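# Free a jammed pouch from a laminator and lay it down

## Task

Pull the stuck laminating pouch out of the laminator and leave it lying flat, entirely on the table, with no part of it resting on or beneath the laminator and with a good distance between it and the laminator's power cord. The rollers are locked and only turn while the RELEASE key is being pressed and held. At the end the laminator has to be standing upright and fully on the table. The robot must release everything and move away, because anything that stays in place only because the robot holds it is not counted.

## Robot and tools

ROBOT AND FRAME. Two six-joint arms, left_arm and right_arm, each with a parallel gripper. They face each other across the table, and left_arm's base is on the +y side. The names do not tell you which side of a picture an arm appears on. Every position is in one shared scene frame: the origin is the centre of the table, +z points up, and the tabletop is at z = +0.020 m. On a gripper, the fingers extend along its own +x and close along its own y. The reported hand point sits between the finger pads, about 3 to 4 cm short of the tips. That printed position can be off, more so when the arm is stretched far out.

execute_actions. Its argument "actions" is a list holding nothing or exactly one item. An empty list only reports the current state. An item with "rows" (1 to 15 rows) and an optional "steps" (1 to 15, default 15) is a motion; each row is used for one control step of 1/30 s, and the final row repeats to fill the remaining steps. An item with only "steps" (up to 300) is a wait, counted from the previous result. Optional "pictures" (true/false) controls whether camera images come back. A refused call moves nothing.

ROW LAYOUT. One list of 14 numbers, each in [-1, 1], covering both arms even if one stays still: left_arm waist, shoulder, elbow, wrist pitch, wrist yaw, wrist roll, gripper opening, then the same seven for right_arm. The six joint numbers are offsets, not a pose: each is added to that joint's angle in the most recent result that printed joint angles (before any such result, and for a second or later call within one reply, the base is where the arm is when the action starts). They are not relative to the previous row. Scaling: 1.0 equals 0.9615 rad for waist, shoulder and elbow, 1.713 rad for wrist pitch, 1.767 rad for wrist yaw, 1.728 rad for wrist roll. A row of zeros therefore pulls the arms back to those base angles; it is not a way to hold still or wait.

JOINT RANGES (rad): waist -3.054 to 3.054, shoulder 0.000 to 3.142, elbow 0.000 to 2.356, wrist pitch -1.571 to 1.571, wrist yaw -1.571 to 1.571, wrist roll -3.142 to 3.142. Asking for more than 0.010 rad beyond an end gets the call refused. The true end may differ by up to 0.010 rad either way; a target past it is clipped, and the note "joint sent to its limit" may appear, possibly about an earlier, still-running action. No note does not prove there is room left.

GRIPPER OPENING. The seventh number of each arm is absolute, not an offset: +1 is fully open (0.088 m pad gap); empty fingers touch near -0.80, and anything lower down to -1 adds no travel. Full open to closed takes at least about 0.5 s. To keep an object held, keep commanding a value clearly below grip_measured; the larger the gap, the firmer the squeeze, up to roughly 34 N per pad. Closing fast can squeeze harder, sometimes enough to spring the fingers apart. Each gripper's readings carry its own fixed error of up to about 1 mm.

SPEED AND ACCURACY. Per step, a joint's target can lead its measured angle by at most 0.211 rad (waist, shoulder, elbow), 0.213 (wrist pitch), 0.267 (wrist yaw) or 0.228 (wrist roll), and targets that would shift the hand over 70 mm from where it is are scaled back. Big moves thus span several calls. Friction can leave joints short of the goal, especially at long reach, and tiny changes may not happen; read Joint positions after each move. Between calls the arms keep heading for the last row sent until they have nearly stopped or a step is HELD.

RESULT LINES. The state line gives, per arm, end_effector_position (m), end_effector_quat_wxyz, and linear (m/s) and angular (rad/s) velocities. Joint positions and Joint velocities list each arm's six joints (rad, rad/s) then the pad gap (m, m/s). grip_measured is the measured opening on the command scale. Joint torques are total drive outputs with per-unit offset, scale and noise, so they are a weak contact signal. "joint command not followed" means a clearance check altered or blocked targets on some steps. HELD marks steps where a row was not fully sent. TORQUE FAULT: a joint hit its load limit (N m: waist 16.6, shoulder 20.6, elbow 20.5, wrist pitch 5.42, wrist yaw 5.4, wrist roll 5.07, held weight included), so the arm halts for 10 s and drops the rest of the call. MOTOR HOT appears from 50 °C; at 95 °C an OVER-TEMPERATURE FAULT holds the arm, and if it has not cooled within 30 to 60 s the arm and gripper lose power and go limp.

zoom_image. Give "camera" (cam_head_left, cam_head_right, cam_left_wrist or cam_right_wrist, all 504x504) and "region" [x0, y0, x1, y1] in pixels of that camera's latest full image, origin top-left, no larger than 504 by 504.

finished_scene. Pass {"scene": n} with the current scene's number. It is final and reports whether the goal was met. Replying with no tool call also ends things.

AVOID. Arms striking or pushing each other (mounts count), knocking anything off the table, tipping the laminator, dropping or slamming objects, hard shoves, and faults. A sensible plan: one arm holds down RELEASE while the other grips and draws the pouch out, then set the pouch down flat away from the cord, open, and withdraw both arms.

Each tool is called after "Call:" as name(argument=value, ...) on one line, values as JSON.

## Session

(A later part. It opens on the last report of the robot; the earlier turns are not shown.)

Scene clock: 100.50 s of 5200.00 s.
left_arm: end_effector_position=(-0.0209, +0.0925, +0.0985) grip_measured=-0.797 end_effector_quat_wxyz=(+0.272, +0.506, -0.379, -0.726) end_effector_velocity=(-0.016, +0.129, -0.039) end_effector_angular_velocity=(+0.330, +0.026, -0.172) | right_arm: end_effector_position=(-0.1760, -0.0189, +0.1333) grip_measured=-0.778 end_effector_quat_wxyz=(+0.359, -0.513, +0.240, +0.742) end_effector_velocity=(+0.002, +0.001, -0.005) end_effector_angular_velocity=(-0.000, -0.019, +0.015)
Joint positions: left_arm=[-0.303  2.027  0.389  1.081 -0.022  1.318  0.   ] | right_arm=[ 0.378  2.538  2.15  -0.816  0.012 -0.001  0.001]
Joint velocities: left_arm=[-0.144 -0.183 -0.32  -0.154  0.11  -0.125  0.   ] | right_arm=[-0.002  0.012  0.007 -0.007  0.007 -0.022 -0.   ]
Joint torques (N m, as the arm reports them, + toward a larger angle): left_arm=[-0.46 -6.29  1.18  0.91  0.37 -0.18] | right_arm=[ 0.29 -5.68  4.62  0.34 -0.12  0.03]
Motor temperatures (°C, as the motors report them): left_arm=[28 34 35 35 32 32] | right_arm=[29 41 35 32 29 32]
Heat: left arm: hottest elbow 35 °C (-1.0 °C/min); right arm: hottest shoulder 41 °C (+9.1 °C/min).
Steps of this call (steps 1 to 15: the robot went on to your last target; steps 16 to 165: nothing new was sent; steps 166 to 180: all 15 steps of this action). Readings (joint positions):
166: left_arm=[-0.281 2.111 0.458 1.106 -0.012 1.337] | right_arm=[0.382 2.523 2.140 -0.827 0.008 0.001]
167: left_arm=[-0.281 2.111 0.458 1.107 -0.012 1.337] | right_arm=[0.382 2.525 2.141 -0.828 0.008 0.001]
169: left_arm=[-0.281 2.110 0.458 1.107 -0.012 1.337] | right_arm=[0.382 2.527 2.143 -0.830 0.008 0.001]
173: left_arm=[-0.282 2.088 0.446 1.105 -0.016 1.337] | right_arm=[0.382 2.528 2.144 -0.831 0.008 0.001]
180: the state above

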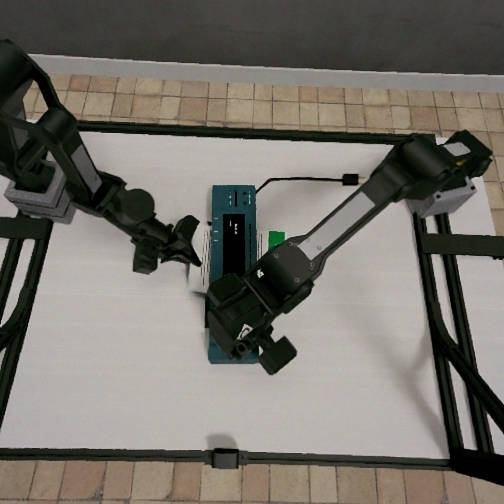

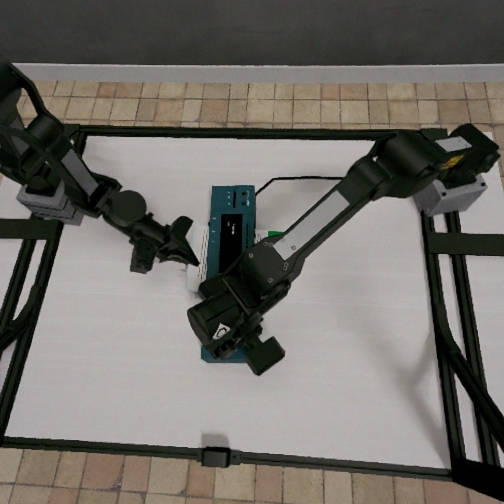

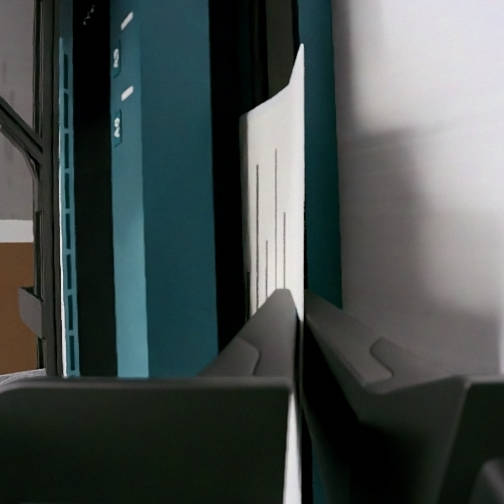

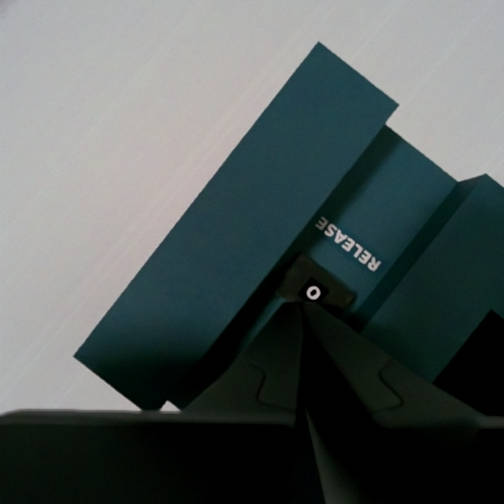

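The laminator slid along with the pouch, so the key was not fully down. Checking where things settled.

Call:
execute_actions(actions=[])

Scene clock: 102.50 s of 5200.00 s.
left_arm: end_effector_position=(-0.0217, +0.1007, +0.0956) grip_measured=-0.797 end_effector_quat_wxyz=(+0.264, +0.507, -0.373, -0.731) end_effector_velocity=(-0.001, +0.001, +0.001) end_effector_angular_velocity=(-0.002, -0.010, -0.005) | right_arm: end_effector_position=(-0.1761, -0.0192, +0.1334) grip_measured=-0.778 end_effector_quat_wxyz=(+0.358, -0.513, +0.240, +0.742) end_effector_velocity=(+0.004, +0.000, -0.000) end_effector_angular_velocity=(-0.005, -0.006, +0.016)
Joint positions: left_arm=[-0.313  2.019  0.369  1.074 -0.018  1.308  0.   ] | right_arm=[ 0.379  2.538  2.15  -0.817  0.011 -0.001  0.001]
Joint velocities: left_arm=[-0.007 -0.007 -0.002 -0.007 -0.007  0.007  0.   ] | right_arm=[-0.007 -0.002 -0.002 -0.007 -0.007 -0.022 -0.   ]
Joint torques (N m, as the arm reports them, + toward a larger angle): left_arm=[-0.31 -6.67  1.01  1.01  0.32 -0.03] | right_arm=[ 0.29 -5.56  4.66  0.39 -0.08  0.04]
Motor temperatures (°C, as the motors report them): left_arm=[28 34 34 35 32 32] | right_arm=[29 41 35 32 29 32]
Heat: left arm: hottest wrist pitch 35 °C (-1.0 °C/min); right arm: hottest shoulder 41 °C (+9.1 °C/min).
Steps of this call (steps 1 to 30: the robot went on to your last target; steps 31 to 60: nothing new was sent). Readings (joint positions):
1: left_arm=[-0.308 2.023 0.379 1.077 -0.019 1.313] | right_arm=[0.379 2.538 2.150 -0.816 0.011 -0.001]
2: left_arm=[-0.311 2.022 0.372 1.075 -0.018 1.310] | right_arm=[0.379 2.538 2.150 -0.817 0.011 -0.001]
4: left_arm=[-0.312 2.021 0.369 1.075 -0.018 1.308] | right_arm=[0.379 2.538 2.150 -0.817 0.011 -0.001]
8: left_arm=[-0.312 2.019 0.369 1.075 -0.018 1.308] | right_arm=[0.379 2.538 2.150 -0.817 0.011 -0.001]
60: the state above
All arms were judged still, so your last target was given up. Only a new action makes them travel on or press farther. Fingers that are still opening or closing keep moving.

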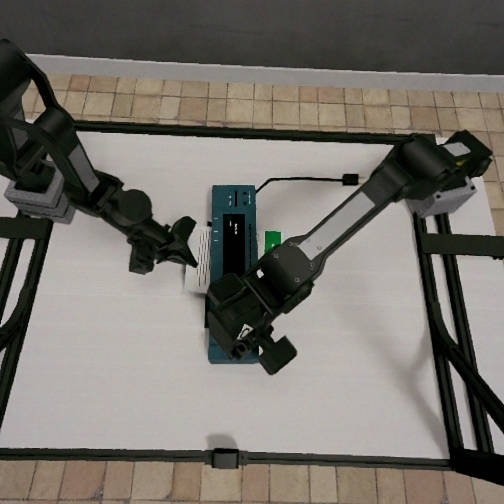

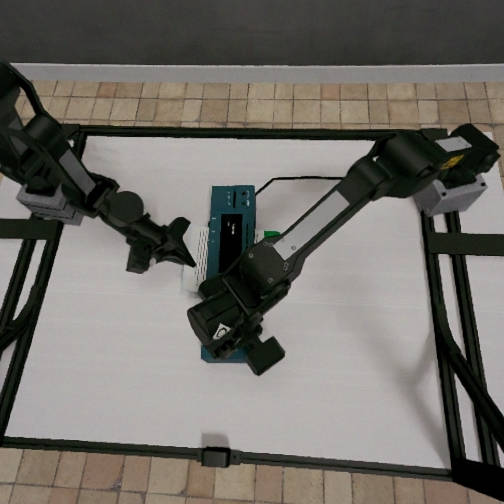

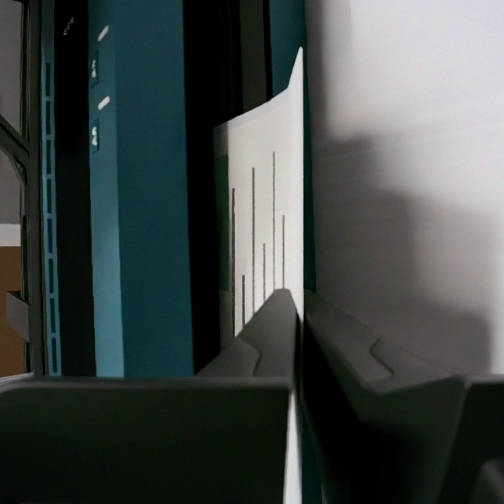

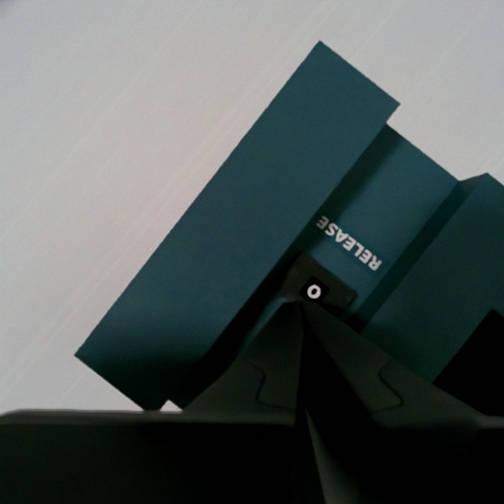

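Call:
execute_actions(actions=[{"rows":[[0,0,-0.02,0,0,0,-1,0,0.055,0,0,0,0,-0.9],[-0.004,-0.014,-0.028,-0.009,0,-0.003,-1,0,0.055,0,0,0,0,-0.9],[-0.009,-0.029,-0.036,-0.017,0,-0.006,-1,0,0.055,0,0,0,0,-0.9],[-0.013,-0.043,-0.045,-0.026,0,-0.009,-1,0,0.055,0,0,0,0,-0.9],[-0.017,-0.058,-0.053,-0.035,0,-0.012,-1,0,0.055,0,0,0,0,-0.9],[-0.021,-0.072,-0.061,-0.043,0,-0.015,-1,0,0.055,0,0,0,0,-0.9],[-0.026,-0.087,-0.069,-0.052,0,-0.018,-1,0,0.055,0,0,0,0,-0.9],[-0.03,-0.101,-0.077,-0.06,0,-0.021,-1,0,0.055,0,0,0,0,-0.9],[-0.034,-0.116,-0.086,-0.069,0,-0.025,-1,0,0.055,0,0,0,0,-0.9],[-0.039,-0.13,-0.094,-0.078,0,-0.028,-1,0,0.055,0,0,0,0,-0.9],[-0.043,-0.145,-0.102,-0.086,0,-0.031,-1,0,0.055,0,0,0,0,-0.9],[-0.047,-0.159,-0.11,-0.095,0,-0.034,-1,0,0.055,0,0,0,0,-0.9],[-0.051,-0.174,-0.118,-0.104,0,-0.037,-1,0,0.055,0,0,0,0,-0.9],[-0.056,-0.188,-0.127,-0.112,0,-0.04,-1,0,0.055,0,0,0,0,-0.9],[-0.06,-0.203,-0.135,-0.121,0,-0.043,-1,0,0.055,0,0,0,0,-0.9]],"steps":15}], pictures=false)

Call:
execute_actions(actions=[{"steps":10}])

Scene clock: 109.50 s of 5200.00 s.
left_arm: end_effector_position=(-0.0250, +0.1393, +0.0989) grip_measured=-0.796 end_effector_quat_wxyz=(+0.230, +0.510, -0.339, -0.756) end_effector_velocity=(+0.003, +0.089, +0.014) end_effector_angular_velocity=(+0.224, +0.020, -0.031) | right_arm: end_effector_position=(-0.1781, -0.0191, +0.1311) grip_measured=-0.778 end_effector_quat_wxyz=(+0.357, -0.512, +0.240, +0.743) end_effector_velocity=(+0.000, -0.001, -0.003) end_effector_angular_velocity=(+0.004, -0.009, +0.007)
Joint positions: left_arm=[-0.37   1.856  0.28   0.913 -0.009  1.241  0.   ] | right_arm=[ 0.381  2.545  2.155 -0.813  0.009 -0.001  0.001]
Joint velocities: left_arm=[-0.12  -0.437 -0.208 -0.418  0.007 -0.154 -0.001] | right_arm=[ 0.002  0.002 -0.007  0.007  0.007 -0.007 -0.   ]
Joint torques (N m, as the arm reports them, + toward a larger angle): left_arm=[ 0.64 -5.55  0.47  0.43 -0.33  0.04] | right_arm=[-0.17 -5.78  5.08  0.82  0.1  -0.04]
Motor temperatures (°C, as the motors report them): left_arm=[28 35 34 35 32 32] | right_arm=[29 40 35 32 29 32]
Heat: left arm: hottest shoulder 35 °C (-2.0 °C/min); right arm: hottest shoulder 40 °C (+7.1 °C/min).
Steps of this call (steps 1 to 195: nothing new was sent; steps 196 to 210: all 15 steps of this action). Readings (joint positions):
196: left_arm=[-0.317 2.017 0.369 1.077 -0.014 1.307] | right_arm=[0.379 2.539 2.151 -0.817 0.011 -0.001]
197: left_arm=[-0.317 2.016 0.368 1.078 -0.014 1.306] | right_arm=[0.379 2.541 2.153 -0.817 0.010 -0.001]
199: left_arm=[-0.317 2.003 0.365 1.066 -0.015 1.303] | right_arm=[0.379 2.543 2.154 -0.815 0.008 -0.001]
203: left_arm=[-0.338 1.954 0.333 1.011 -0.013 1.281] | right_arm=[0.380 2.545 2.155 -0.814 0.008 -0.001]
210: the state above

Scene clock: 109.83 s of 5200.00 s.
left_arm: end_effector_position=(-0.0252, +0.1464, +0.0996) grip_measured=-0.796 end_effector_quat_wxyz=(+0.224, +0.510, -0.333, -0.761) end_effector_velocity=(-0.003, +0.003, +0.000) end_effector_angular_velocity=(+0.012, +0.016, -0.015) | right_arm: end_effector_position=(-0.1781, -0.0190, +0.1311) grip_measured=-0.778 end_effector_quat_wxyz=(+0.357, -0.512, +0.240, +0.743) end_effector_velocity=(+0.003, +0.004, +0.001) end_effector_angular_velocity=(+0.015, -0.007, +0.011)
Joint positions: left_arm=[-0.379  1.824  0.265  0.881 -0.005  1.229  0.   ] | right_arm=[ 0.381  2.546  2.155 -0.813  0.009 -0.001  0.001]
Joint velocities: left_arm=[-0.002 -0.007 -0.002 -0.007  0.022 -0.007 -0.   ] | right_arm=[-0.007 -0.002 -0.002  0.007  0.007 -0.022 -0.   ]
Joint torques (N m, as the arm reports them, + toward a larger angle): left_arm=[ 0.64 -5.16  0.64  0.46 -0.49  0.11] | right_arm=[-0.17 -5.71  5.04  0.84  0.1  -0.04]
Motor temperatures (°C, as the motors report them): left_arm=[28 35 34 35 32 32] | right_arm=[29 40 35 32 29 32]
Heat: left arm: hottest shoulder 35 °C (-2.0 °C/min); right arm: hottest shoulder 40 °C (+7.1 °C/min).
Steps of this call (steps 1 to 10: the robot went on to your last target). Readings (joint positions):
1: left_arm=[-0.374 1.844 0.274 0.902 -0.007 1.237] | right_arm=[0.381 2.546 2.155 -0.813 0.009 -0.001]
2: left_arm=[-0.377 1.836 0.268 0.893 -0.005 1.234] | right_arm=[0.381 2.546 2.155 -0.813 0.009 -0.001]
4: left_arm=[-0.379 1.830 0.265 0.888 -0.005 1.231] | right_arm=[0.381 2.546 2.155 -0.813 0.009 -0.001]
8: left_arm=[-0.379 1.825 0.265 0.882 -0.005 1.229] | right_arm=[0.381 2.546 2.155 -0.813 0.009 -0.001]
10: the state above

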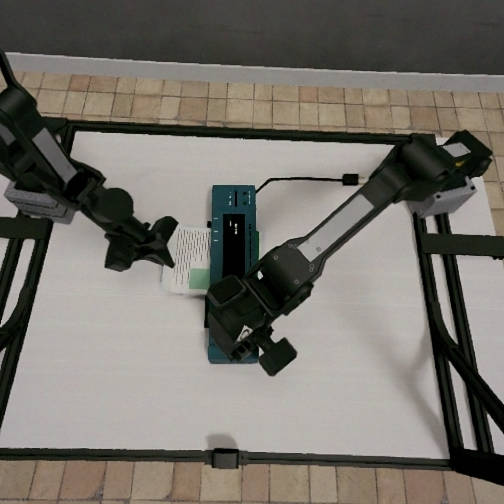

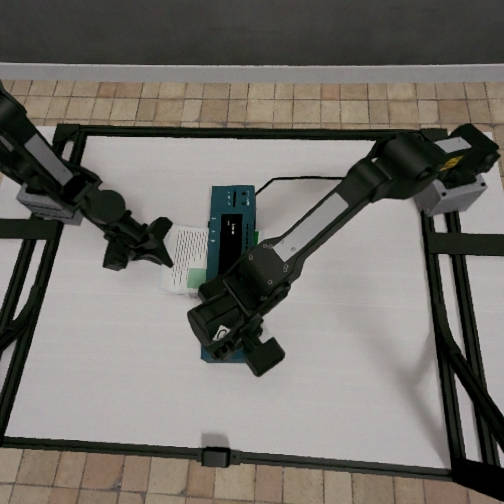

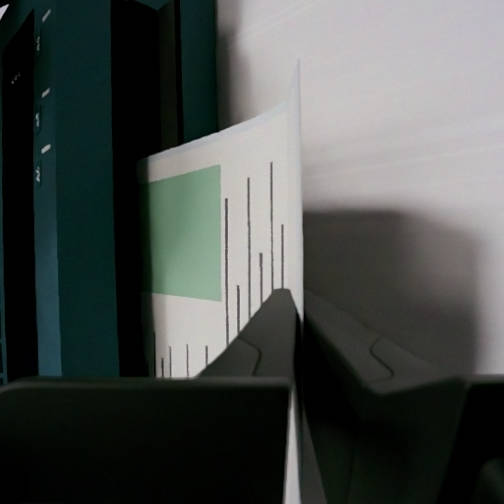

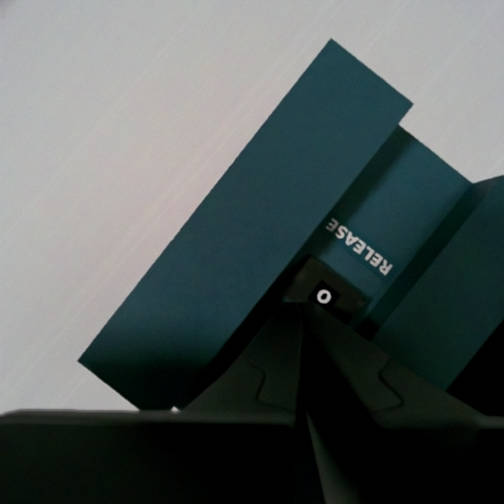

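Call:
execute_actions(actions=[{"rows":[[-0.008,-0.023,-0.02,-0.019,0,-0.007,-1,0,0.048,0,0,0,0,-0.9],[-0.017,-0.046,-0.024,-0.038,0,-0.013,-1,0,0.048,0,0,0,0,-0.9],[-0.025,-0.07,-0.029,-0.057,0,-0.02,-1,0,0.048,0,0,0,0,-0.9],[-0.033,-0.093,-0.033,-0.076,0,-0.026,-1,0,0.048,0,0,0,0,-0.9],[-0.042,-0.116,-0.038,-0.095,0,-0.033,-1,0,0.048,0,0,0,0,-0.9],[-0.05,-0.14,-0.042,-0.114,0,-0.04,-1,0,0.048,0,0,0,0,-0.9],[-0.058,-0.163,-0.047,-0.132,0,-0.046,-1,0,0.048,0,0,0,0,-0.9],[-0.067,-0.186,-0.051,-0.151,0,-0.053,-1,0,0.048,0,0,0,0,-0.9],[-0.075,-0.209,-0.056,-0.17,0,-0.059,-1,0,0.048,0,0,0,0,-0.9],[-0.083,-0.232,-0.06,-0.189,0,-0.066,-1,0,0.048,0,0,0,0,-0.9],[-0.092,-0.256,-0.065,-0.208,0,-0.072,-1,0,0.048,0,0,0,0,-0.9],[-0.1,-0.279,-0.069,-0.227,0,-0.079,-1,0,0.048,0,0,0,0,-0.9]],"steps":15}], pictures=false)

Call:
execute_actions(actions=[{"rows":[[-0.011,-0.017,0,-0.021,0,-0.009,-1,0,0.048,0,0,0,0,-0.9],[-0.021,-0.034,0,-0.043,0,-0.017,-1,0,0.048,0,0,0,0,-0.9],[-0.032,-0.051,0,-0.064,0,-0.026,-1,0,0.048,0,0,0,0,-0.9],[-0.042,-0.068,0,-0.085,0,-0.034,-1,0,0.048,0,0,0,0,-0.9],[-0.053,-0.085,0,-0.106,0,-0.043,-1,0,0.048,0,0,0,0,-0.9],[-0.064,-0.103,0,-0.128,0,-0.051,-1,0,0.048,0,0,0,0,-0.9],[-0.074,-0.12,0.003,-0.149,0,-0.06,-1,0,0.048,0,0,0,0,-0.9],[-0.085,-0.137,0.006,-0.17,0,-0.068,-1,0,0.048,0,0,0,0,-0.9],[-0.095,-0.154,0.009,-0.191,0,-0.077,-1,0,0.048,0,0,0,0,-0.9],[-0.106,-0.171,0.012,-0.213,0,-0.085,-1,0,0.048,0,0,0,0,-0.9],[-0.116,-0.188,0.015,-0.234,0,-0.094,-1,0,0.048,0,0,0,0,-0.9],[-0.127,-0.21,0.018,-0.255,0,-0.102,-1,0,0.048,0,0,0,0,-0.9]],"steps":15}])

Scene clock: 127.97 s of 5200.00 s.
left_arm: end_effector_position=(-0.0307, +0.1938, +0.1043) grip_measured=-0.797 end_effector_quat_wxyz=(+0.176, +0.522, -0.268, -0.790) end_effector_velocity=(-0.005, +0.053, -0.008) end_effector_angular_velocity=(+0.196, +0.012, -0.039) | right_arm: end_effector_position=(-0.1771, -0.0169, +0.1312) grip_measured=-0.778 end_effector_quat_wxyz=(+0.360, -0.511, +0.239, +0.743) end_effector_velocity=(+0.001, -0.005, +0.001) end_effector_angular_velocity=(-0.019, -0.003, -0.002)
Joint positions: left_arm=[-0.476  1.569  0.223  0.526  0.002  1.1    0.   ] | right_arm=[ 0.378  2.547  2.158 -0.81   0.014 -0.001  0.001]
Joint velocities: left_arm=[-0.095 -0.173 -0.042 -0.286  0.051 -0.125  0.   ] | right_arm=[ 0.002 -0.007 -0.002 -0.022 -0.007  0.007 -0.   ]
Joint torques (N m, as the arm reports them, + toward a larger angle): left_arm=[ 0.54 -4.18  1.85  0.43 -0.33 -0.04] | right_arm=[ 0.19 -5.76  5.3   0.93 -0.13 -0.03]
Motor temperatures (°C, as the motors report them): left_arm=[28 35 34 34 32 32] | right_arm=[29 38 34 31 29 32]
Heat: left arm: hottest shoulder 35 °C (-1.0 °C/min); right arm: hottest shoulder 38 °C (+4.0 °C/min).
Steps of this call (steps 1 to 30: the robot went on to your last target; steps 31 to 529: nothing new was sent; steps 530 to 544: all 15 steps of this action). Readings (joint positions):
530: left_arm=[-0.386 1.819 0.265 0.878 0.000 1.226] | right_arm=[0.378 2.547 2.157 -0.810 0.014 -0.001]
531: left_arm=[-0.386 1.810 0.265 0.867 0.000 1.223] | right_arm=[0.378 2.547 2.158 -0.810 0.014 -0.001]
533: left_arm=[-0.392 1.776 0.264 0.820 0.000 1.210] | right_arm=[0.378 2.547 2.158 -0.810 0.014 -0.001]
537: left_arm=[-0.427 1.697 0.245 0.703 -0.001 1.164] | right_arm=[0.378 2.547 2.158 -0.810 0.014 -0.001]
544: the state above

Scene clock: 128.47 s of 5200.00 s.
left_arm: end_effector_position=(-0.0257, +0.2481, +0.0969) grip_measured=-0.797 end_effector_quat_wxyz=(+0.112, +0.564, -0.176, -0.799) end_effector_velocity=(+0.003, +0.029, +0.009) end_effector_angular_velocity=(+0.117, -0.027, +0.035) | right_arm: end_effector_position=(-0.1771, -0.0170, +0.1311) grip_measured=-0.778 end_effector_quat_wxyz=(+0.360, -0.512, +0.239, +0.743) end_effector_velocity=(+0.000, +0.000, -0.001) end_effector_angular_velocity=(-0.004, +0.009, -0.007)
Joint positions: left_arm=[-0.589  1.385  0.231  0.115  0.004  0.94   0.   ] | right_arm=[ 0.378  2.548  2.159 -0.811  0.014 -0.001  0.001]
Joint velocities: left_arm=[-0.076 -0.154  0.027 -0.286 -0.007 -0.125  0.   ] | right_arm=[-0.002 -0.002 -0.007  0.007 -0.007  0.007 -0.   ]
Joint torques (N m, as the arm reports them, + toward a larger angle): left_arm=[-0.24 -3.82  6.42  0.86 -0.05 -0.2 ] | right_arm=[-0.01 -5.67  5.42  1.2   0.02 -0.03]
Motor temperatures (°C, as the motors report them): left_arm=[28 35 34 34 32 32] | right_arm=[29 38 34 31 29 32]
Heat: left arm: hottest shoulder 35 °C (-1.0 °C/min); right arm: hottest shoulder 38 °C (+3.0 °C/min).
Steps of this call (steps 1 to 15: all 15 steps of this action). Readings (joint positions):
1: left_arm=[-0.479 1.565 0.223 0.517 0.003 1.094] | right_arm=[0.378 2.548 2.158 -0.810 0.014 -0.001]
2: left_arm=[-0.481 1.559 0.224 0.503 0.003 1.088] | right_arm=[0.378 2.548 2.158 -0.810 0.014 -0.001]
4: left_arm=[-0.495 1.536 0.225 0.452 0.008 1.067] | right_arm=[0.378 2.548 2.158 -0.810 0.014 -0.001]
8: left_arm=[-0.533 1.481 0.226 0.312 0.005 1.019] | right_arm=[0.378 2.548 2.159 -0.811 0.014 -0.001]
15: the state above

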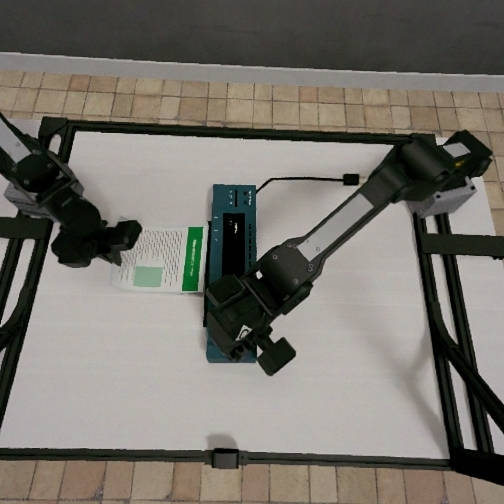

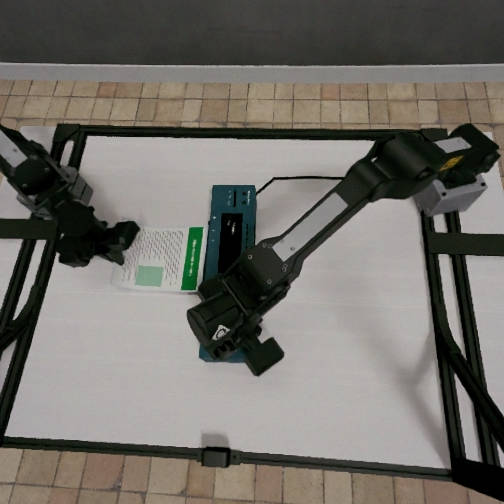

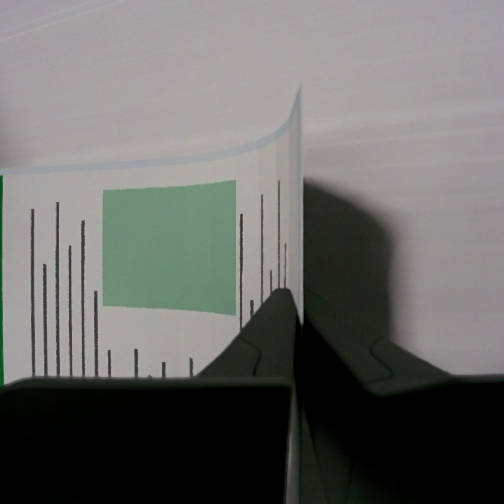

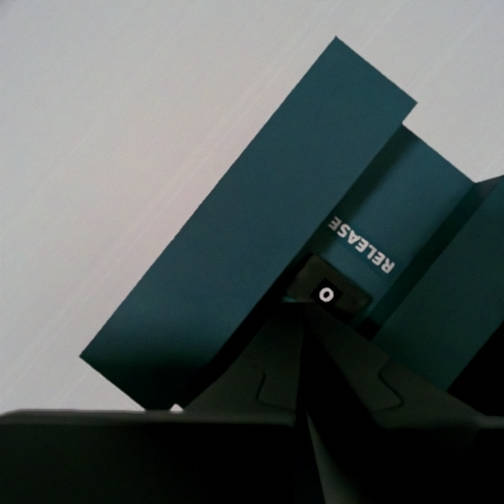

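Call:
execute_actions(actions=[{"rows":[[-0.03,-0.02,0,-0.015,0,-0.02,-1,0,0.048,0,0,0,0,-0.9],[-0.05,-0.02,0,-0.015,0,-0.033,-1,0,0.048,0,0,0,0,-0.9],[-0.07,-0.02,0,-0.015,0,-0.046,-1,0,0.048,0,0,0,0,-0.9],[-0.09,-0.02,0,-0.015,0,-0.06,-1,0,0.048,0,0,0,0,-0.9],[-0.11,-0.02,0,-0.015,0,-0.073,-1,0,0.048,0,0,0,0,-0.9],[-0.13,-0.01,0,-0.015,0,-0.086,-1,0,0.048,0,0,0,0,-0.9],[-0.15,0,0,-0.015,0,-0.1,-1,0,0.048,0,0,0,0,-0.9],[-0.17,0.015,0,-0.012,0,-0.112,-1,0,0.048,0,0,0,0,-0.9],[-0.19,0.03,-0.005,-0.01,0,-0.125,-1,0,0.03,0,0,0,0,-0.9],[-0.21,0.045,-0.01,-0.009,0,-0.139,-1,0,0.01,0,0,0,0,-0.9],[-0.23,0.06,-0.013,-0.009,0,-0.152,-1,0,-0.01,0,0,0,0,-0.9],[-0.242,0.075,-0.016,-0.009,0,-0.16,-1,0,-0.04,0,0,0,0,-0.9],[-0.242,0.09,-0.016,-0.009,0,-0.16,-1,0,-0.07,0,0,0,0,-0.9],[-0.242,0.1,-0.016,-0.009,0,-0.16,-1,0,-0.1,0,0,0,0,-0.9]],"steps":15}], pictures=false)

Call:
execute_actions(actions=[{"rows":[[0,0.02,0,0,0,0,-1,0,-0.8,-0.8,0,0,0,-0.9]],"steps":15}])

Scene clock: 137.60 s of 5200.00 s.
left_arm: end_effector_position=(-0.0495, +0.2947, +0.0801) grip_measured=-0.797 end_effector_quat_wxyz=(+0.074, +0.565, -0.114, -0.814) end_effector_velocity=(+0.036, +0.059, -0.070) end_effector_angular_velocity=(+0.250, -0.245, +0.018) | right_arm: end_effector_position=(-0.1785, -0.0153, +0.1521) grip_measured=-0.778 end_effector_quat_wxyz=(+0.364, -0.499, +0.233, +0.751) end_effector_velocity=(-0.018, +0.023, +0.207) end_effector_angular_velocity=(+0.295, +0.244, +0.007)
Joint positions: left_arm=[-0.811  1.454  0.228  0.099  0.003  0.682  0.   ] | right_arm=[ 0.378  2.509  2.159 -0.816  0.014 -0.001  0.001]
Joint velocities: left_arm=[-0.125  0.286 -0.051 -0.007 -0.007 -0.154  0.   ] | right_arm=[-0.002 -0.374  0.002  0.007 -0.007 -0.007 -0.   ]
Joint torques (N m, as the arm reports them, + toward a larger angle): left_arm=[-0.02 -2.74  3.8   0.88  0.06 -0.24] | right_arm=[ -0.01 -13.24   5.53   1.53   0.02  -0.04]
Motor temperatures (°C, as the motors report them): left_arm=[28 34 34 34 32 32] | right_arm=[29 38 35 32 29 32]
Heat: left arm: hottest shoulder 34 °C (-2.0 °C/min); right arm: hottest shoulder 38 °C (+1.0 °C/min).
Steps of this call (steps 1 to 30: the robot went on to your last target; steps 31 to 259: nothing new was sent; steps 260 to 274: all 15 steps of this action). Readings (joint positions):
260: left_arm=[-0.597 1.374 0.233 0.091 0.003 0.925] | right_arm=[0.378 2.548 2.159 -0.811 0.014 -0.001]
261: left_arm=[-0.605 1.374 0.233 0.091 0.003 0.914] | right_arm=[0.378 2.548 2.159 -0.811 0.014 -0.001]
263: left_arm=[-0.634 1.372 0.233 0.091 0.003 0.882] | right_arm=[0.378 2.548 2.159 -0.811 0.014 -0.001]
267: left_arm=[-0.707 1.375 0.233 0.091 0.003 0.800] | right_arm=[0.378 2.548 2.159 -0.811 0.014 -0.001]
274: the state above

Scene clock: 138.10 s of 5200.00 s.
left_arm: end_effector_position=(-0.0484, +0.2961, +0.0780) grip_measured=-0.797 end_effector_quat_wxyz=(+0.071, +0.568, -0.111, -0.812) end_effector_velocity=(+0.003, +0.004, -0.003) end_effector_angular_velocity=(+0.018, -0.008, +0.001) | right_arm: end_effector_position=(-0.0787, -0.1385, +0.2667) grip_measured=-0.778 end_effector_quat_wxyz=(+0.368, -0.487, +0.228, +0.759) end_effector_velocity=(+0.038, -0.047, -0.007) end_effector_angular_velocity=(-0.027, -0.017, +0.007)
Joint positions: left_arm=[-0.812  1.464  0.227  0.1    0.004  0.68   0.   ] | right_arm=[ 0.378  1.751  1.433 -0.818  0.014 -0.001  0.001]
Joint velocities: left_arm=[-0.002  0.002 -0.007 -0.007  0.007 -0.007  0.   ] | right_arm=[-0.002 -0.203 -0.256  0.022 -0.007 -0.007 -0.   ]
Joint torques (N m, as the arm reports them, + toward a larger angle): left_arm=[ 0.11 -2.3   4.87  0.87  0.01  0.07] | right_arm=[-0.01 -5.77  3.46  1.3   0.02 -0.04]
Motor temperatures (°C, as the motors report them): left_arm=[28 34 34 34 32 32] | right_arm=[29 38 35 32 29 32]
Heat: left arm: hottest shoulder 34 °C (-1.0 °C/min); right arm: hottest shoulder 38 °C (+0.0 °C/min).
Steps of this call (steps 1 to 15: all 15 steps of this action). Readings (joint positions):
1: left_arm=[-0.812 1.460 0.227 0.099 0.004 0.680] | right_arm=[0.378 2.470 2.121 -0.792 0.014 -0.001]
2: left_arm=[-0.812 1.462 0.227 0.099 0.004 0.680] | right_arm=[0.378 2.416 2.057 -0.808 0.014 -0.001]
4: left_arm=[-0.812 1.463 0.227 0.099 0.004 0.680] | right_arm=[0.378 2.295 1.931 -0.818 0.014 -0.001]
8: left_arm=[-0.812 1.464 0.227 0.100 0.004 0.680] | right_arm=[0.378 2.044 1.694 -0.815 0.014 -0.001]
15: the state above

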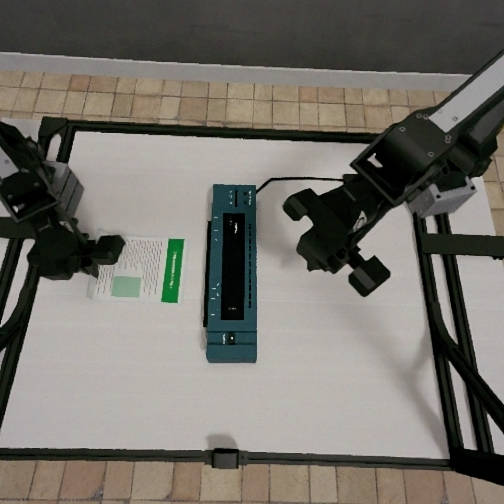

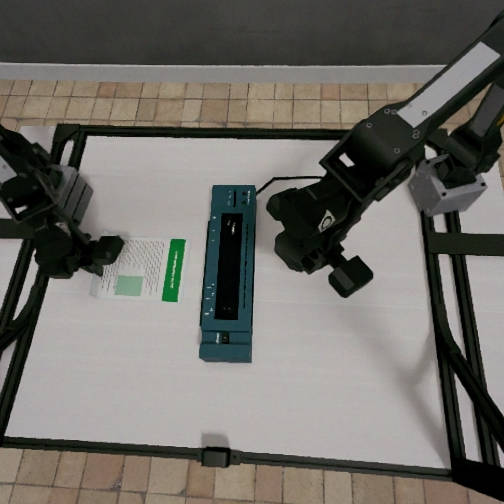

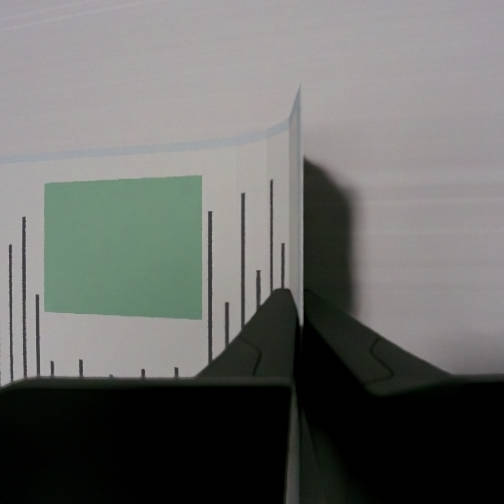

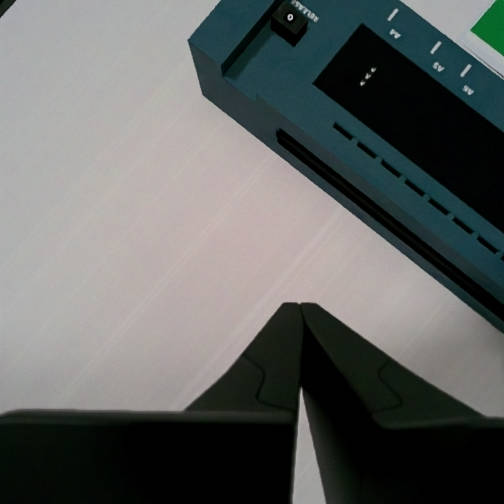

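Call:
execute_actions(actions=[{"rows":[[0,0.03,0,0,0,0,-1,0.1,-0.1,-0.1,0,0,0,-0.9],[0,0.04,0,0,0,0,-1,0.15,-0.15,-0.15,0,0,0,-0.9],[0,0.05,0,0,0,0,-1,0.2,-0.2,-0.2,0,0,0,-0.9],[0,0.06,0,0,0,0,-1,0.25,-0.25,-0.25,0,0,0,-0.9],[0,0.07,0,0,0,0,-1,0.3,-0.3,-0.3,0,0,0,-0.9],[0,0.07,0,0,0,0,-1,0.35,-0.35,-0.35,0,0,0,-0.9],[0,0.07,0,0,0,0,-0.8,0.4,-0.4,-0.4,0,0,0,-0.9],[0,0.07,0,0,0,0,-0.7,0.45,-0.4,-0.4,0,0,0,-0.9],[0,0.07,0,0,0,0,-0.6,0.5,-0.4,-0.4,0,0,0,-0.9],[0,0.07,0,0,0,0,-0.5,0.5,-0.4,-0.4,0,0,0,-0.9],[0,0.07,0,0,0,0,-0.4,0.5,-0.4,-0.4,0,0,0,-0.9],[0,0.07,0,0,0,0,-0.3,0.5,-0.4,-0.4,0,0,0,-0.9],[0,0.07,0,0,0,0,-0.2,0.5,-0.4,-0.4,0,0,0,-0.9],[0,0.07,0,0,0,0,-0.1,0.5,-0.4,-0.4,0,0,0,-0.9],[0,0.07,0,0,0,0,0,0.5,-0.4,-0.4,0,0,0,-0.9]],"steps":15}], pictures=false)

Call:
execute_actions(actions=[{"steps":10}])

Scene clock: 143.87 s of 5200.00 s.
left_arm: end_effector_position=(-0.0417, +0.3011, +0.0668) grip_measured=-0.228 end_effector_quat_wxyz=(+0.059, +0.588, -0.099, -0.801) end_effector_velocity=(+0.002, +0.001, -0.001) end_effector_angular_velocity=(-0.003, -0.011, -0.007) | right_arm: end_effector_position=(-0.1082, -0.3314, +0.2681) grip_measured=-0.778 end_effector_quat_wxyz=(+0.178, -0.525, +0.107, +0.826) end_effector_velocity=(+0.013, -0.002, -0.020) end_effector_angular_velocity=(+0.013, -0.062, -0.002)
Joint positions: left_arm=[-0.812  1.522  0.228  0.1    0.005  0.68   0.028] | right_arm=[ 0.854  1.377  1.066 -0.819  0.011 -0.001  0.001]
Joint velocities: left_arm=[-0.002 -0.002 -0.002 -0.007 -0.007  0.007  0.147] | right_arm=[ 0.007 -0.007 -0.066  0.007  0.037 -0.007 -0.   ]
Joint torques (N m, as the arm reports them, + toward a larger angle): left_arm=[-0.06 -2.52  4.25  0.82 -0.02 -0.01] | right_arm=[ 0.21 -5.02  4.8   1.36  0.07 -0.04]
Motor temperatures (°C, as the motors report them): left_arm=[28 34 34 34 32 32] | right_arm=[29 38 34 32 29 32]
Heat: left arm: hottest shoulder 34 °C (-1.0 °C/min); right arm: hottest shoulder 38 °C (-1.0 °C/min).
Steps of this call (steps 1 to 30: the robot went on to your last target; steps 31 to 158: nothing new was sent; steps 159 to 173: all 15 steps of this action). Readings (joint positions):
159: left_arm=[-0.812 1.466 0.227 0.101 0.004 0.680] | right_arm=[0.385 1.734 1.393 -0.810 0.020 -0.001]
160: left_arm=[-0.812 1.472 0.227 0.102 0.004 0.680] | right_arm=[0.408 1.710 1.369 -0.809 0.023 -0.001]
162: left_arm=[-0.812 1.489 0.227 0.104 0.005 0.680] | right_arm=[0.495 1.632 1.297 -0.814 0.020 -0.001]
166: left_arm=[-0.812 1.511 0.228 0.106 0.005 0.680] | right_arm=[0.709 1.441 1.136 -0.819 0.012 -0.001]
173: the state above

Scene clock: 144.20 s of 5200.00 s.
left_arm: end_effector_position=(-0.0416, +0.3012, +0.0668) grip_measured=-0.004 end_effector_quat_wxyz=(+0.059, +0.588, -0.099, -0.801) end_effector_velocity=(-0.002, +0.001, +0.001) end_effector_angular_velocity=(+0.003, +0.011, +0.002) | right_arm: end_effector_position=(-0.1078, -0.3321, +0.2683) grip_measured=-0.778 end_effector_quat_wxyz=(+0.177, -0.525, +0.106, +0.826) end_effector_velocity=(+0.003, -0.001, -0.004) end_effector_angular_velocity=(-0.010, -0.014, +0.007)
Joint positions: left_arm=[-0.812  1.522  0.228  0.1    0.005  0.68   0.039] | right_arm=[ 0.856  1.374  1.064 -0.819  0.012 -0.001  0.001]
Joint velocities: left_arm=[-0.002 -0.002 -0.002  0.007  0.007 -0.007  0.002] | right_arm=[-0.002  0.002 -0.007 -0.007 -0.007 -0.007 -0.   ]
Joint torques (N m, as the arm reports them, + toward a larger angle): left_arm=[-0.06 -2.5   4.24  0.83 -0.02 -0.01] | right_arm=[ 0.13 -4.77  4.31  1.36  0.08 -0.04]
Motor temperatures (°C, as the motors report them): left_arm=[28 34 34 34 32 32] | right_arm=[29 38 34 32 29 32]
Heat: left arm: hottest shoulder 34 °C (-1.0 °C/min); right arm: hottest shoulder 38 °C (-1.0 °C/min).
Steps of this call (steps 1 to 10: the robot went on to your last target). Readings (joint positions):
1: left_arm=[-0.812 1.522 0.228 0.100 0.005 0.680] | right_arm=[0.854 1.377 1.065 -0.819 0.011 -0.001]
2: left_arm=[-0.812 1.522 0.228 0.100 0.005 0.680] | right_arm=[0.855 1.376 1.064 -0.819 0.012 -0.001]
4: left_arm=[-0.812 1.522 0.228 0.100 0.005 0.680] | right_arm=[0.855 1.375 1.064 -0.819 0.012 -0.001]
8: left_arm=[-0.812 1.522 0.228 0.100 0.005 0.680] | right_arm=[0.856 1.374 1.064 -0.819 0.012 -0.001]
10: the state above

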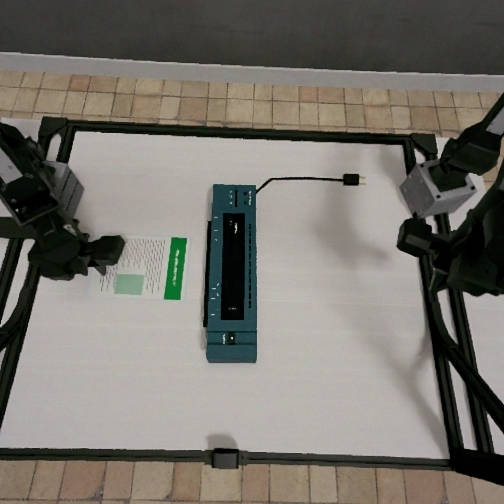

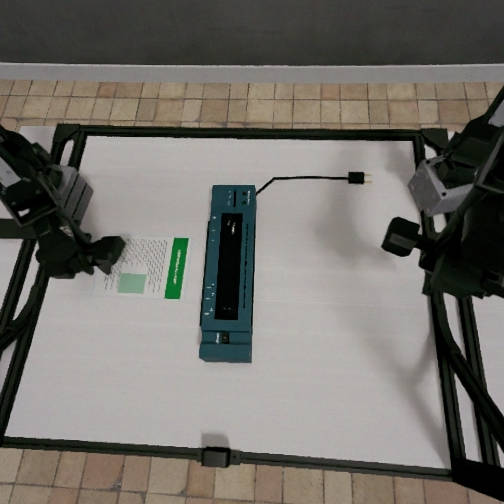

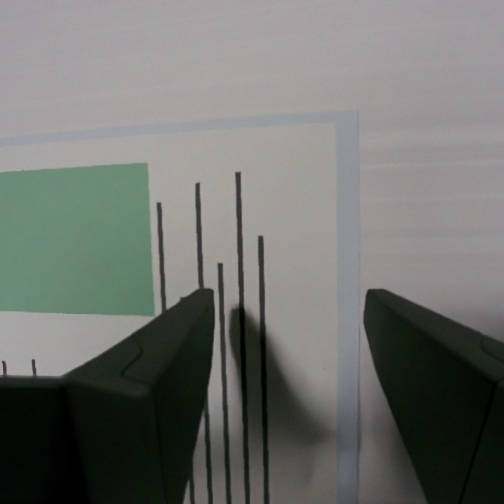

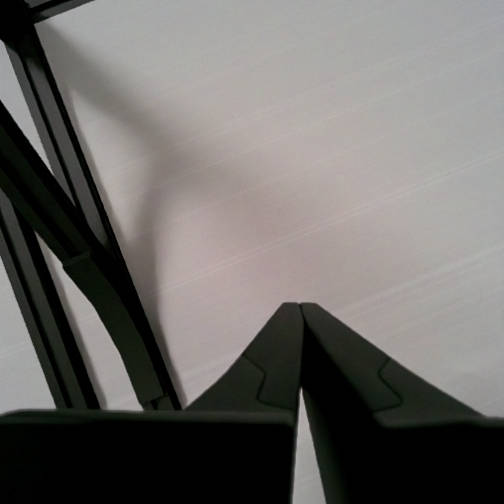

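Call:
execute_actions(actions=[{"rows":[[0,-0.04,0.03,-0.04,0,0,0,0,0,0,0,0,0,-0.9],[0,-0.08,0.06,-0.08,0,0,0,0,0,0,0,0,0,-0.9],[0,-0.12,0.09,-0.12,0,0,0,0,0,0,0,0,0,-0.9],[0,-0.16,0.12,-0.16,0,0,0,0,0,0,0,0,0,-0.9],[0,-0.2,0.15,-0.2,0,0,0,0,0,0,0,0,0,-0.9],[0,-0.24,0.18,-0.24,0,0,0,0,0,0,0,0,0,-0.9],[-0.05,-0.28,0.21,-0.28,0,0,0,0,0,0,0,0,0,-0.9],[-0.1,-0.32,0.24,-0.32,0,0,0,0,0,0,0,0,0,-0.9],[-0.15,-0.36,0.28,-0.36,0,0,0,0,0,0,0,0,0,-0.9],[-0.2,-0.4,0.32,-0.4,0,0,0,0,0,0,0,0,0,-0.9],[-0.25,-0.44,0.36,-0.45,0,0,0,0,0,0,0,0,0,-0.9],[-0.4,-0.44,0.39,-0.52,0,0,0,0,0,0,0,0,0,-0.9]],"steps":15}], pictures=false)

Call:
execute_actions(actions=[{"steps":12}])

Scene clock: 148.53 s of 5200.00 s.
left_arm: end_effector_position=(-0.0791, +0.3644, +0.1869) grip_measured=+0.000 end_effector_quat_wxyz=(-0.084, +0.574, -0.190, -0.792) end_effector_velocity=(+0.076, +0.203, +0.060) end_effector_angular_velocity=(+0.133, -0.488, -0.803) | right_arm: end_effector_position=(-0.1079, -0.3322, +0.2683) grip_measured=-0.778 end_effector_quat_wxyz=(+0.177, -0.525, +0.106, +0.826) end_effector_velocity=(+0.003, +0.000, +0.001) end_effector_angular_velocity=(+0.001, -0.004, +0.016)
Joint positions: left_arm=[-1.151  1.11   0.591 -0.709  0.01   0.68   0.039] | right_arm=[ 0.857  1.374  1.064 -0.819  0.012 -0.001  0.001]
Joint velocities: left_arm=[-0.799 -0.261  0.266 -1.033 -0.007  0.007 -0.   ] | right_arm=[-0.007 -0.007 -0.002 -0.007 -0.007 -0.022 -0.   ]
Joint torques (N m, as the arm reports them, + toward a larger angle): left_arm=[ 0.95 -1.99  6.    0.21 -0.15 -0.03] | right_arm=[-0.02 -4.    5.67  1.23  0.02 -0.03]
Motor temperatures (°C, as the motors report them): left_arm=[28 34 35 34 32 32] | right_arm=[29 38 34 32 29 32]
Heat: left arm: hottest elbow 35 °C (+0.0 °C/min); right arm: hottest shoulder 38 °C (-3.0 °C/min).
Steps of this call (steps 1 to 15: the robot went on to your last target; steps 16 to 90: nothing new was sent; then 0.83 s passed at rest; steps 91 to 105: all 15 steps of this action). Readings (joint positions):
91: left_arm=[-0.812 1.517 0.232 0.084 0.005 0.680] | right_arm=[0.857 1.374 1.064 -0.819 0.012 -0.001]
92: left_arm=[-0.812 1.504 0.242 0.046 0.005 0.680] | right_arm=[0.857 1.374 1.064 -0.819 0.012 -0.001]
94: left_arm=[-0.812 1.453 0.276 -0.057 0.005 0.680] | right_arm=[0.857 1.374 1.064 -0.819 0.012 -0.001]
98: left_arm=[-0.837 1.307 0.389 -0.299 0.003 0.680] | right_arm=[0.857 1.374 1.064 -0.819 0.012 -0.001]
105: the state above

Scene clock: 148.93 s of 5200.00 s.
left_arm: end_effector_position=(-0.0673, +0.3766, +0.1847) grip_measured=+0.000 end_effector_quat_wxyz=(-0.112, +0.595, -0.193, -0.772) end_effector_velocity=(+0.005, +0.002, -0.002) end_effector_angular_velocity=(+0.000, -0.023, +0.002) | right_arm: end_effector_position=(-0.1079, -0.3322, +0.2683) grip_measured=-0.778 end_effector_quat_wxyz=(+0.177, -0.525, +0.106, +0.826) end_effector_velocity=(+0.001, -0.003, -0.001) end_effector_angular_velocity=(-0.007, -0.005, +0.040)
Joint positions: left_arm=[-1.193  1.103  0.597 -0.788  0.009  0.68   0.039] | right_arm=[ 0.857  1.374  1.064 -0.819  0.012 -0.001  0.001]
Joint velocities: left_arm=[-0.007 -0.002 -0.002 -0.022 -0.007 -0.007  0.   ] | right_arm=[-0.002 -0.002 -0.002 -0.007 -0.022 -0.037 -0.   ]
Joint torques (N m, as the arm reports them, + toward a larger angle): left_arm=[-0.39 -3.23  7.64  0.48 -0.11 -0.01] | right_arm=[-0.01 -4.    5.67  1.23  0.02 -0.04]
Motor temperatures (°C, as the motors report them): left_arm=[28 34 35 34 32 32] | right_arm=[29 38 34 32 29 32]
Heat: left arm: hottest elbow 35 °C (+0.0 °C/min); right arm: hottest shoulder 38 °C (-3.0 °C/min).
Steps of this call (steps 1 to 12: the robot went on to your last target). Readings (joint positions):
1: left_arm=[-1.170 1.105 0.596 -0.737 0.010 0.680] | right_arm=[0.857 1.374 1.064 -0.819 0.012 -0.001]
2: left_arm=[-1.180 1.103 0.597 -0.757 0.010 0.680] | right_arm=[0.857 1.374 1.064 -0.819 0.012 -0.001]
4: left_arm=[-1.188 1.103 0.597 -0.776 0.009 0.680] | right_arm=[0.857 1.374 1.064 -0.819 0.012 -0.001]
8: left_arm=[-1.192 1.103 0.597 -0.787 0.009 0.680] | right_arm=[0.857 1.374 1.064 -0.819 0.012 -0.001]
12: the state above

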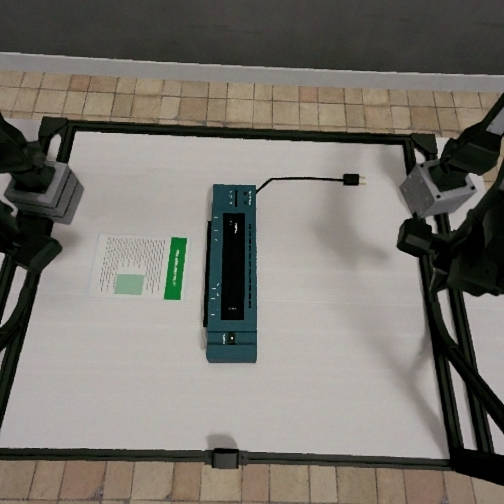

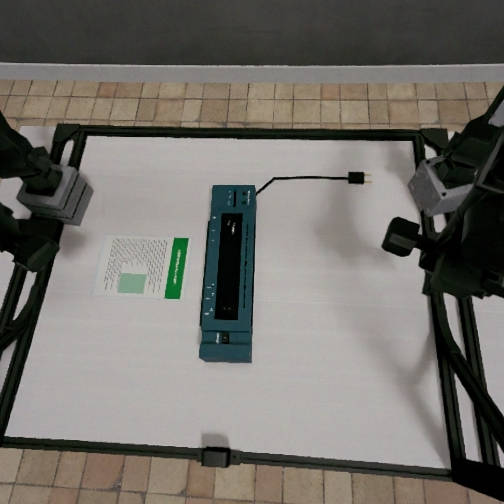

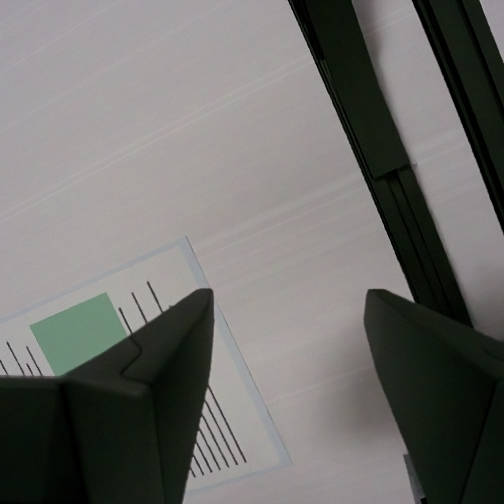

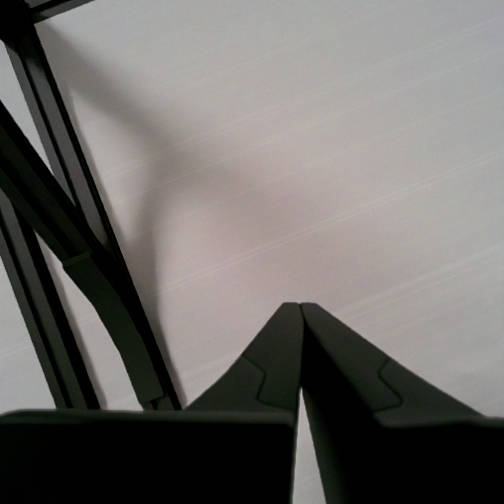

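Call:
finished_scene(scene=1)

The scene is finished: the task was done.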